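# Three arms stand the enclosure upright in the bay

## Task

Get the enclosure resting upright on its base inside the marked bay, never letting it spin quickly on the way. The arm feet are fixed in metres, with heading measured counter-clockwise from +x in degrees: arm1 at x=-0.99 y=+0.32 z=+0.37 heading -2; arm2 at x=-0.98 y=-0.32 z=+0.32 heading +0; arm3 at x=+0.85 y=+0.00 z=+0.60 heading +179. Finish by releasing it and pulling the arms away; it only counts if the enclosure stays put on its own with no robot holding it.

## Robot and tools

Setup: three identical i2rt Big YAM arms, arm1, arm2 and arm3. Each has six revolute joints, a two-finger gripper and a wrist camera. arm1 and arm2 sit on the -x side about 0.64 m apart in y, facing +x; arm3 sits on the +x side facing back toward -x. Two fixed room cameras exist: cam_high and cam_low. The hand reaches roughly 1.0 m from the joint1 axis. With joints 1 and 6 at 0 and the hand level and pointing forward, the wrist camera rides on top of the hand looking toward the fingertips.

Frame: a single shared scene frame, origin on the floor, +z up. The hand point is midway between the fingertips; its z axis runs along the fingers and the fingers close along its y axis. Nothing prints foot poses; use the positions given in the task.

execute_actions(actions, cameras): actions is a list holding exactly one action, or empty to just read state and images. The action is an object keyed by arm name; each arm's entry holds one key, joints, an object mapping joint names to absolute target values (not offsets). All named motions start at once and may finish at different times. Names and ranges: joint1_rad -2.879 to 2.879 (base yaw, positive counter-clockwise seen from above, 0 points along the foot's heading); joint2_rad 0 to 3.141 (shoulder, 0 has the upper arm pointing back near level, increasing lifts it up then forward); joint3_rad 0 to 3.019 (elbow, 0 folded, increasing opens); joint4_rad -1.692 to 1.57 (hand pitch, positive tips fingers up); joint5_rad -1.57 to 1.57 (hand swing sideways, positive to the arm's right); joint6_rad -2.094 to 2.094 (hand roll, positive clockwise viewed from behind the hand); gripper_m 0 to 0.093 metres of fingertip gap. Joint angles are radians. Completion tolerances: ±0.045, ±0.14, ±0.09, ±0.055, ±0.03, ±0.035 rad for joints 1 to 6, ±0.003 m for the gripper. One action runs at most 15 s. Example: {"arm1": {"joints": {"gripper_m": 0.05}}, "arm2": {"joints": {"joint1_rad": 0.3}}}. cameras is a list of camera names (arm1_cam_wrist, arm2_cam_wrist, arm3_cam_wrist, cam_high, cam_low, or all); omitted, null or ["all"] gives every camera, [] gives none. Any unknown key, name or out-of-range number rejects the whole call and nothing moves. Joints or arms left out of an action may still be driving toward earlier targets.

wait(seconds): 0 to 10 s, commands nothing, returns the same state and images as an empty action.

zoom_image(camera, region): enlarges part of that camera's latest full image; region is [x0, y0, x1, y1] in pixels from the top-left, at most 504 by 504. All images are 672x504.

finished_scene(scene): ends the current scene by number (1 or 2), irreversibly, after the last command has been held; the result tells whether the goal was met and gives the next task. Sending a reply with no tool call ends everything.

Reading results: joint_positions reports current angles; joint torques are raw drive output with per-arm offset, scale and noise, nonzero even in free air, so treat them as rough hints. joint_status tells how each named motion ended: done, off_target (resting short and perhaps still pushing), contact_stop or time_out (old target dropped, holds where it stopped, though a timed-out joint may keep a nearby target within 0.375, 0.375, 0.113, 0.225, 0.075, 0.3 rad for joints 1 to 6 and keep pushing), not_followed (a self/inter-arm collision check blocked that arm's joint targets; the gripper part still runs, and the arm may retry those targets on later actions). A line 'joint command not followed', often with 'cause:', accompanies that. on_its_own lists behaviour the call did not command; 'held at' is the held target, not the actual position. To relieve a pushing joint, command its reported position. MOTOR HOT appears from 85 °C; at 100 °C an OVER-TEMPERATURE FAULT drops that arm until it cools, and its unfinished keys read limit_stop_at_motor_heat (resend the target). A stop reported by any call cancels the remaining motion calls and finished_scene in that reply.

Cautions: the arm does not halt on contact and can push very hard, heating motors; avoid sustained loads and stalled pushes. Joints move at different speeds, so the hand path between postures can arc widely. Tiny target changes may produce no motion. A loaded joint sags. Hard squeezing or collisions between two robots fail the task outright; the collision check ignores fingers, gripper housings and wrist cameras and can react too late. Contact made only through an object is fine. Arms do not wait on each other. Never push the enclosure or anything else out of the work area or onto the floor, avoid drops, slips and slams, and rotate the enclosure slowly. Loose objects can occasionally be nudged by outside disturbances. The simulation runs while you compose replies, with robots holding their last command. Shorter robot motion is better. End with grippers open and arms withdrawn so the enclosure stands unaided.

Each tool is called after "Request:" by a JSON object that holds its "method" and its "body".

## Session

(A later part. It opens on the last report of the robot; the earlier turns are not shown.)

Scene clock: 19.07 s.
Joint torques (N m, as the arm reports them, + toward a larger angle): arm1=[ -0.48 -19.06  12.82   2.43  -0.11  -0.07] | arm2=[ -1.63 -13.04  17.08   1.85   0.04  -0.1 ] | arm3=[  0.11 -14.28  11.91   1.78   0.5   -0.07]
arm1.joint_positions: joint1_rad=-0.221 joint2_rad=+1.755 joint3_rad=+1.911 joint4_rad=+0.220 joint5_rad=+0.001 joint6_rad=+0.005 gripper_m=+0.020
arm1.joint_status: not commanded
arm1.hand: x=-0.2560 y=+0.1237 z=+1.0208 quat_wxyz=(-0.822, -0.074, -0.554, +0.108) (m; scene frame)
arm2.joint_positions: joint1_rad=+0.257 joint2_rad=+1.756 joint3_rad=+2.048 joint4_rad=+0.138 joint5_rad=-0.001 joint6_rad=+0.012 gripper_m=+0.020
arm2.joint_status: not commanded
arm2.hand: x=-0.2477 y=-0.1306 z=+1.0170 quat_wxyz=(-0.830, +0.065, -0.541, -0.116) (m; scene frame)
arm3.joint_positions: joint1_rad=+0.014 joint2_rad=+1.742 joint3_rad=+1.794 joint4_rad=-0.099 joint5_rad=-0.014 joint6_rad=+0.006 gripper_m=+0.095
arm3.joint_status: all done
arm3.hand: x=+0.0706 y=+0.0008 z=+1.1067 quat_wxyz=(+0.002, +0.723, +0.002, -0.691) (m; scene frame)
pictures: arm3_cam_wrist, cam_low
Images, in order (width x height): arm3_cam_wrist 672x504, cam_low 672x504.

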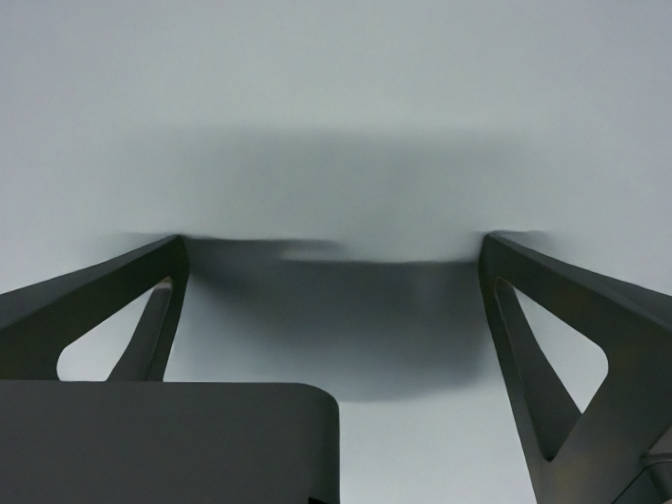

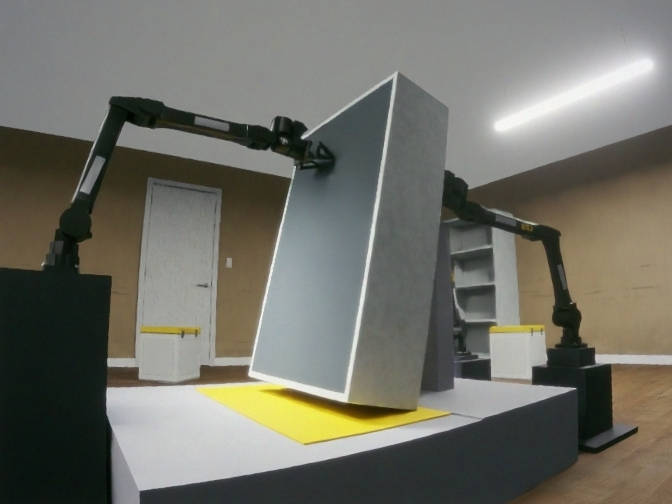

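Request:
{"method": "execute_actions", "body": {"actions": [{"arm3":{"joints":{"joint2_rad":1.708,"joint3_rad":1.68,"joint4_rad":-0.095}},"arm1":{"joints":{"joint1_rad":-0.17,"joint2_rad":1.62}},"arm2":{"joints":{"joint1_rad":0.2,"joint2_rad":1.62}}}], "cameras": ["cam_low"]}}

Scene clock: 20.50 s.
Joint torques (N m, as the arm reports them, + toward a larger angle): arm1=[ -1.36 -15.65  10.36   1.83  -0.19  -0.14] | arm2=[ -0.49 -10.16  13.44   1.34   0.03  -0.1 ] | arm3=[-0.1  -9.45 13.38  2.21  0.8   0.04]
arm1.joint_positions: joint1_rad=-0.173 joint2_rad=+1.594 joint3_rad=+1.939 joint4_rad=+0.231 joint5_rad=+0.001 joint6_rad=+0.005 gripper_m=+0.020
arm1.joint_status: all done
arm1.hand: x=-0.3458 y=+0.1813 z=+1.1506 quat_wxyz=(-0.876, -0.051, -0.471, +0.093) (m; scene frame)
arm2.joint_positions: joint1_rad=+0.201 joint2_rad=+1.604 joint3_rad=+2.075 joint4_rad=+0.146 joint5_rad=-0.001 joint6_rad=+0.012 gripper_m=+0.020
arm2.joint_status: all done
arm2.hand: x=-0.3388 y=-0.1934 z=+1.1379 quat_wxyz=(-0.880, +0.042, -0.463, -0.097) (m; scene frame)
arm3.joint_positions: joint1_rad=+0.017 joint2_rad=+1.628 joint3_rad=+1.668 joint4_rad=-0.107 joint5_rad=-0.021 joint6_rad=-0.006 gripper_m=+0.095
arm3.joint_status: all done
arm3.hand: x=+0.1124 y=-0.0028 z=+1.1091 quat_wxyz=(+0.001, +0.730, +0.010, -0.683) (m; scene frame)
pictures: cam_low
Images, in order (width x height): cam_low 672x504.

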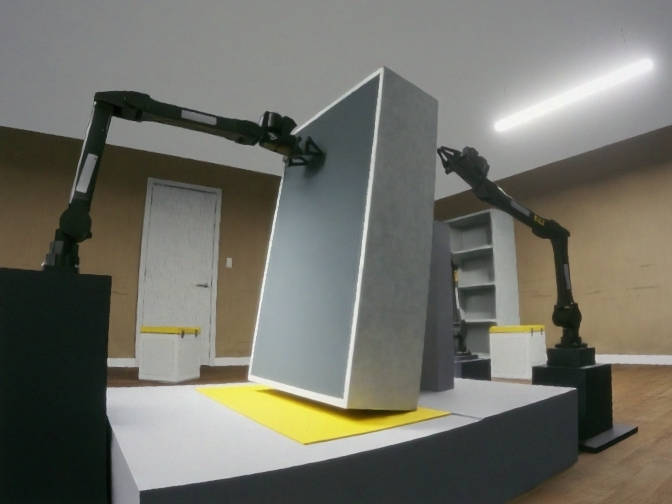

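Request:
{"method": "execute_actions", "body": {"actions": [{"arm3":{"joints":{"joint2_rad":1.645,"joint3_rad":1.555,"joint4_rad":-0.095}},"arm1":{"joints":{"joint1_rad":-0.12,"joint2_rad":1.48}},"arm2":{"joints":{"joint1_rad":0.14,"joint2_rad":1.48}}}], "cameras": ["cam_low"]}}

Scene clock: 21.97 s.
Joint torques (N m, as the arm reports them, + toward a larger angle): arm1=[ -0.01 -11.19   9.84   1.58  -0.21  -0.12] | arm2=[-0.69 -6.93 12.16  1.21  0.03 -0.1 ] | arm3=[-0.05 -3.55 15.12  2.91  0.69  0.11]
arm1.joint_positions: joint1_rad=-0.125 joint2_rad=+1.458 joint3_rad=+1.939 joint4_rad=+0.231 joint5_rad=+0.001 joint6_rad=+0.005 gripper_m=+0.020
arm1.joint_status: all done
arm1.hand: x=-0.4321 y=+0.2290 z=+1.2313 quat_wxyz=(-0.908, -0.034, -0.411, +0.074) (m; scene frame)
arm2.joint_positions: joint1_rad=+0.142 joint2_rad=+1.465 joint3_rad=+2.078 joint4_rad=+0.146 joint5_rad=-0.001 joint6_rad=+0.012 gripper_m=+0.020
arm2.joint_status: all done
arm2.hand: x=-0.4326 y=-0.2461 z=+1.2197 quat_wxyz=(-0.913, +0.024, -0.400, -0.073) (m; scene frame)
arm3.joint_positions: joint1_rad=+0.017 joint2_rad=+1.510 joint3_rad=+1.525 joint4_rad=-0.125 joint5_rad=-0.019 joint6_rad=-0.013 gripper_m=+0.095
arm3.joint_status: all done
arm3.hand: x=+0.1579 y=-0.0025 z=+1.0968 quat_wxyz=(-0.002, +0.745, +0.011, -0.667) (m; scene frame)
pictures: cam_low
Images, in order (width x height): cam_low 672x504.

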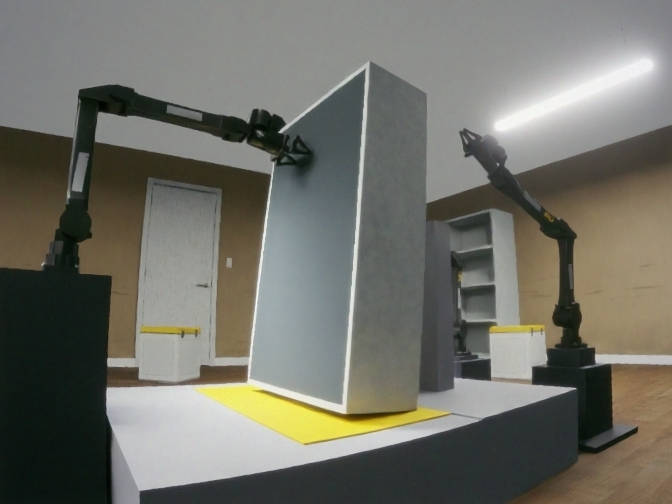

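Request:
{"method": "execute_actions", "body": {"actions": [{"arm3":{"joints":{"joint2_rad":1.608,"joint3_rad":1.47,"joint4_rad":-0.075}},"arm1":{"joints":{"joint1_rad":-0.07,"joint2_rad":1.38}},"arm2":{"joints":{"joint1_rad":0.09,"joint2_rad":1.38}}}], "cameras": ["cam_low"]}}

Scene clock: 23.40 s.
Joint torques (N m, as the arm reports them, + toward a larger angle): arm1=[-0.59 -9.94  9.32  1.16 -0.17 -0.11] | arm2=[-1.12 -5.12 11.37  1.02  0.03 -0.09] | arm3=[-0.08 -0.77 13.89  3.04  0.66  0.11]
arm1.joint_positions: joint1_rad=-0.076 joint2_rad=+1.364 joint3_rad=+1.939 joint4_rad=+0.231 joint5_rad=+0.001 joint6_rad=+0.005 gripper_m=+0.020
arm1.joint_status: all done
arm1.hand: x=-0.4977 y=+0.2649 z=+1.2787 quat_wxyz=(-0.928, -0.021, -0.369, +0.053) (m; scene frame)
arm2.joint_positions: joint1_rad=+0.097 joint2_rad=+1.369 joint3_rad=+2.078 joint4_rad=+0.146 joint5_rad=-0.001 joint6_rad=+0.012 gripper_m=+0.020
arm2.joint_status: all done
arm2.hand: x=-0.5052 y=-0.2779 z=+1.2668 quat_wxyz=(-0.933, +0.014, -0.357, -0.054) (m; scene frame)
arm3.joint_positions: joint1_rad=+0.017 joint2_rad=+1.455 joint3_rad=+1.451 joint4_rad=-0.109 joint5_rad=-0.018 joint6_rad=-0.013 gripper_m=+0.095
arm3.joint_status: joint2_rad off_target (ended at +1.455, target +1.608); the others done
arm3.hand: x=+0.1789 y=-0.0025 z=+1.0911 quat_wxyz=(-0.002, +0.745, +0.011, -0.667) (m; scene frame)
pictures: cam_low
Images, in order (width x height): cam_low 672x504.

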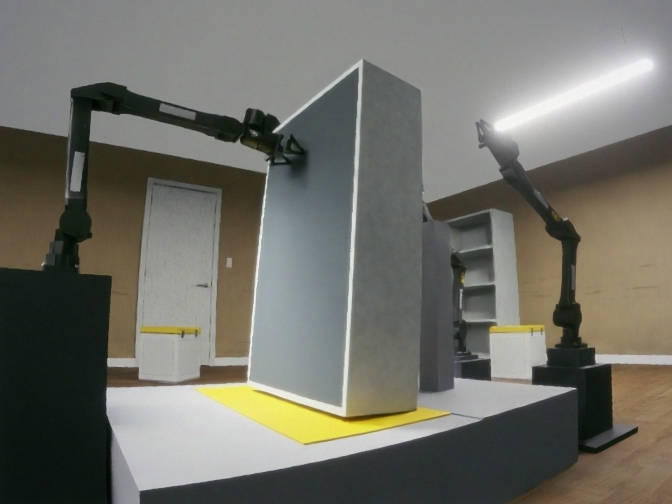

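Request:
{"method": "execute_actions", "body": {"actions": [{"arm3":{"joints":{"joint2_rad":1.570,"joint3_rad":1.395,"joint4_rad":-0.075}}}], "cameras": ["cam_low"]}}

Scene clock: 24.43 s.
Joint torques (N m, as the arm reports them, + toward a larger angle): arm1=[-1.05 -9.91  9.1   1.37 -0.23 -0.08] | arm2=[-1.13 -5.25 11.39  1.03  0.03 -0.09] | arm3=[-0.02  1.9  14.37  2.97  0.63  0.11]
arm1.joint_positions: joint1_rad=-0.076 joint2_rad=+1.364 joint3_rad=+1.939 joint4_rad=+0.231 joint5_rad=+0.001 joint6_rad=+0.005 gripper_m=+0.020
arm1.joint_status: not commanded
arm1.hand: x=-0.4977 y=+0.2649 z=+1.2787 quat_wxyz=(-0.928, -0.021, -0.369, +0.053) (m; scene frame)
arm2.joint_positions: joint1_rad=+0.097 joint2_rad=+1.369 joint3_rad=+2.078 joint4_rad=+0.146 joint5_rad=-0.001 joint6_rad=+0.012 gripper_m=+0.020
arm2.joint_status: not commanded
arm2.hand: x=-0.5052 y=-0.2779 z=+1.2668 quat_wxyz=(-0.933, +0.014, -0.357, -0.054) (m; scene frame)
arm3.joint_positions: joint1_rad=+0.017 joint2_rad=+1.391 joint3_rad=+1.373 joint4_rad=-0.105 joint5_rad=-0.017 joint6_rad=-0.013 gripper_m=+0.095
arm3.joint_status: joint2_rad off_target (ended at +1.391, target +1.570); the others done
arm3.hand: x=+0.2038 y=-0.0021 z=+1.0834 quat_wxyz=(-0.002, +0.749, +0.011, -0.662) (m; scene frame)
pictures: cam_low
Images, in order (width x height): cam_low 672x504.

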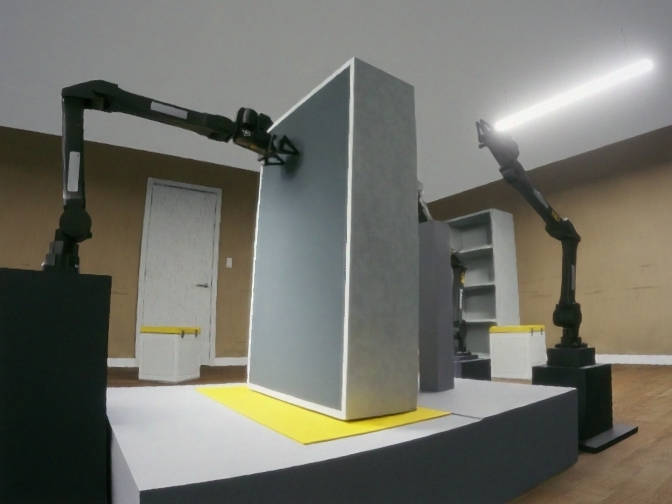

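Request:
{"method": "execute_actions", "body": {"actions": [{"arm3":{"joints":{"joint2_rad":1.540,"joint3_rad":1.335,"joint4_rad":-0.075}}}], "cameras": ["cam_low"]}}

Scene clock: 26.27 s.
Joint torques (N m, as the arm reports them, + toward a larger angle): arm1=[-0.36 -9.04  9.01  1.27 -0.15 -0.12] | arm2=[-1.26 -4.98 11.4   1.05  0.02 -0.1 ] | arm3=[ 0.02  4.17 13.61  3.04  0.61  0.12]
arm1.joint_positions: joint1_rad=-0.076 joint2_rad=+1.364 joint3_rad=+1.939 joint4_rad=+0.231 joint5_rad=+0.001 joint6_rad=+0.005 gripper_m=+0.020
arm1.joint_status: not commanded
arm1.hand: x=-0.4977 y=+0.2649 z=+1.2787 quat_wxyz=(-0.928, -0.021, -0.369, +0.053) (m; scene frame)
arm2.joint_positions: joint1_rad=+0.097 joint2_rad=+1.369 joint3_rad=+2.078 joint4_rad=+0.146 joint5_rad=-0.001 joint6_rad=+0.012 gripper_m=+0.020
arm2.joint_status: not commanded
arm2.hand: x=-0.5052 y=-0.2779 z=+1.2668 quat_wxyz=(-0.933, +0.014, -0.357, -0.054) (m; scene frame)
arm3.joint_positions: joint1_rad=+0.016 joint2_rad=+1.346 joint3_rad=+1.319 joint4_rad=-0.105 joint5_rad=-0.016 joint6_rad=-0.013 gripper_m=+0.095
arm3.joint_status: joint2_rad time_out (moved -0.045 of +0.149); the others done
arm3.on_its_own: joint2_rad reads +1.346 and still pushes toward +1.540 since a time_out
arm3.hand: x=+0.2215 y=-0.0018 z=+1.0773 quat_wxyz=(-0.003, +0.752, +0.010, -0.659) (m; scene frame)
pictures: cam_low
Images, in order (width x height): cam_low 672x504.

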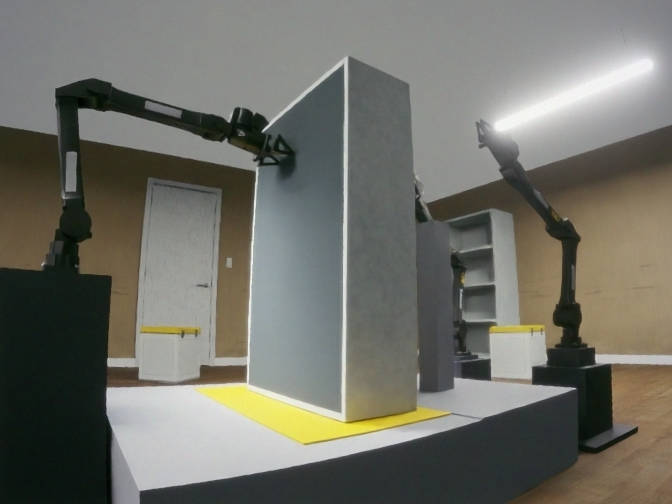

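Request:
{"method": "execute_actions", "body": {"actions": [{"arm3":{"joints":{"joint2_rad":1.505,"joint3_rad":1.30,"joint4_rad":-0.08}}}], "cameras": ["cam_low"]}}

Scene clock: 28.30 s.
Joint torques (N m, as the arm reports them, + toward a larger angle): arm1=[ 0.5  -9.36  8.85  1.43 -0.12 -0.11] | arm2=[-1.21 -5.08 11.41  1.04  0.03 -0.09] | arm3=[ 0.    4.19 13.75  2.75  0.59  0.12]
arm1.joint_positions: joint1_rad=-0.076 joint2_rad=+1.364 joint3_rad=+1.939 joint4_rad=+0.231 joint5_rad=+0.001 joint6_rad=+0.005 gripper_m=+0.020
arm1.joint_status: not commanded
arm1.hand: x=-0.4977 y=+0.2649 z=+1.2787 quat_wxyz=(-0.928, -0.021, -0.369, +0.053) (m; scene frame)
arm2.joint_positions: joint1_rad=+0.097 joint2_rad=+1.369 joint3_rad=+2.078 joint4_rad=+0.146 joint5_rad=-0.001 joint6_rad=+0.012 gripper_m=+0.020
arm2.joint_status: not commanded
arm2.hand: x=-0.5052 y=-0.2779 z=+1.2668 quat_wxyz=(-0.933, +0.014, -0.357, -0.054) (m; scene frame)
arm3.joint_positions: joint1_rad=+0.016 joint2_rad=+1.316 joint3_rad=+1.284 joint4_rad=-0.105 joint5_rad=-0.015 joint6_rad=-0.013 gripper_m=+0.095
arm3.joint_status: joint2_rad time_out (moved -0.030 of +0.159); the others done
arm3.on_its_own: joint2_rad reads +1.316 and still pushes toward +1.505 since a time_out
arm3.hand: x=+0.2334 y=-0.0018 z=+1.0736 quat_wxyz=(-0.003, +0.754, +0.010, -0.657) (m; scene frame)
pictures: cam_low
Images, in order (width x height): cam_low 672x504.

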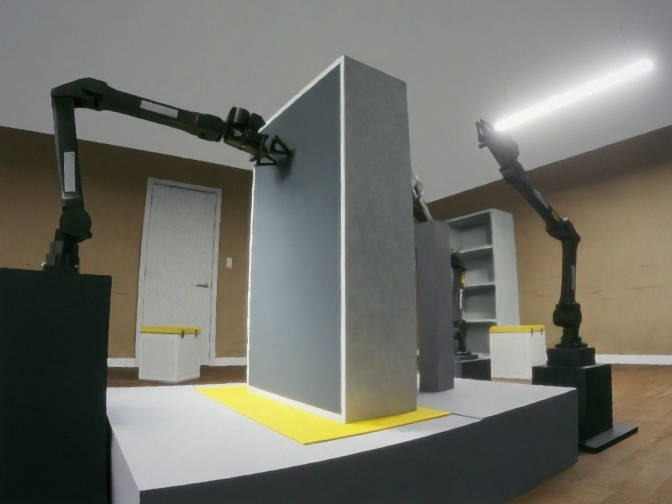

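Request:
{"method": "execute_actions", "body": {"actions": [{"arm3":{"joints":{"joint2_rad":1.45,"joint3_rad":1.285,"joint4_rad":-0.09}}}], "cameras": ["cam_low"]}}

Scene clock: 29.00 s.
Joint torques (N m, as the arm reports them, + toward a larger angle): arm1=[-0.79 -9.35  9.24  1.46 -0.17 -0.07] | arm2=[-1.1  -4.92 11.4   1.08  0.04 -0.09] | arm3=[ 0.    0.28 12.47  2.37  0.58  0.12]
arm1.joint_positions: joint1_rad=-0.076 joint2_rad=+1.364 joint3_rad=+1.939 joint4_rad=+0.231 joint5_rad=+0.001 joint6_rad=+0.005 gripper_m=+0.020
arm1.joint_status: not commanded
arm1.hand: x=-0.4977 y=+0.2649 z=+1.2787 quat_wxyz=(-0.928, -0.021, -0.369, +0.053) (m; scene frame)
arm2.joint_positions: joint1_rad=+0.097 joint2_rad=+1.369 joint3_rad=+2.078 joint4_rad=+0.146 joint5_rad=-0.001 joint6_rad=+0.012 gripper_m=+0.020
arm2.joint_status: not commanded
arm2.hand: x=-0.5052 y=-0.2779 z=+1.2668 quat_wxyz=(-0.933, +0.014, -0.357, -0.054) (m; scene frame)
arm3.joint_positions: joint1_rad=+0.016 joint2_rad=+1.314 joint3_rad=+1.282 joint4_rad=-0.105 joint5_rad=-0.015 joint6_rad=-0.013 gripper_m=+0.095
arm3.joint_status: all done
arm3.hand: x=+0.2343 y=-0.0018 z=+1.0741 quat_wxyz=(-0.003, +0.753, +0.010, -0.658) (m; scene frame)
pictures: cam_low
Images, in order (width x height): cam_low 672x504.

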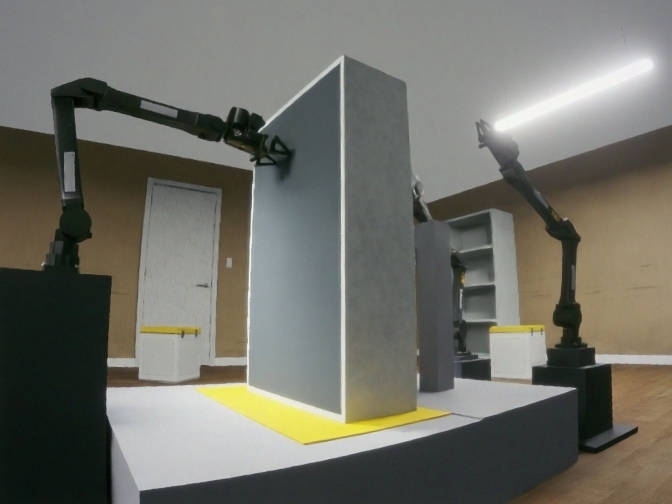

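The hand did not move although the push was eased, so the enclosure is resting on its base. I'll retract arm3 now.

Request:
{"method": "execute_actions", "body": {"actions": [{"arm3":{"joints":{"joint2_rad":0.95,"joint3_rad":0.6,"joint4_rad":-0.09}}}], "cameras": ["cam_low","cam_high"]}}

Scene clock: 30.57 s.
Joint torques (N m, as the arm reports them, + toward a larger angle): arm1=[-0.46 -9.13  8.92  1.47 -0.21 -0.14] | arm2=[-1.12 -5.03 11.38  1.07  0.03 -0.1 ] | arm3=[ 0.05 -2.34 11.42  2.12  0.12  0.12]
arm1.joint_positions: joint1_rad=-0.076 joint2_rad=+1.364 joint3_rad=+1.939 joint4_rad=+0.231 joint5_rad=+0.001 joint6_rad=+0.005 gripper_m=+0.020
arm1.joint_status: not commanded
arm1.hand: x=-0.4977 y=+0.2649 z=+1.2787 quat_wxyz=(-0.928, -0.021, -0.369, +0.053) (m; scene frame)
arm2.joint_positions: joint1_rad=+0.097 joint2_rad=+1.369 joint3_rad=+2.078 joint4_rad=+0.146 joint5_rad=-0.001 joint6_rad=+0.012 gripper_m=+0.020
arm2.joint_status: not commanded
arm2.hand: x=-0.5052 y=-0.2779 z=+1.2668 quat_wxyz=(-0.933, +0.014, -0.357, -0.054) (m; scene frame)
arm3.joint_positions: joint1_rad=+0.016 joint2_rad=+0.937 joint3_rad=+0.600 joint4_rad=-0.101 joint5_rad=-0.002 joint6_rad=-0.013 gripper_m=+0.095
arm3.joint_status: all done
arm3.hand: x=+0.4150 y=+0.0010 z=+0.8507 quat_wxyz=(-0.007, +0.843, +0.005, -0.537) (m; scene frame)
pictures: cam_high, cam_low
Images, in order (width x height): cam_high 672x504, cam_low 672x504.

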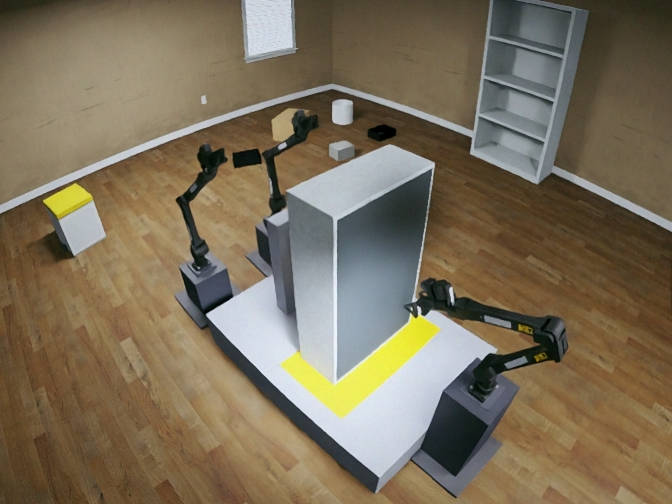

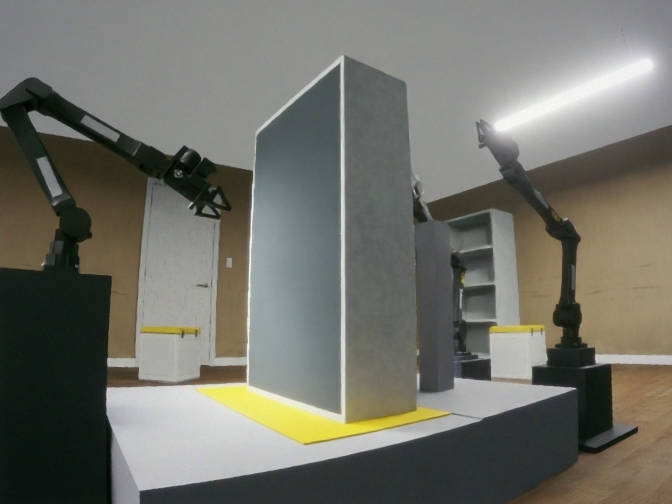

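The enclosure stands upright in the bay and all three arms are clear.

Request:
{"method": "finished_scene", "body": {"scene": 2}}

The scene is finished: the task was done.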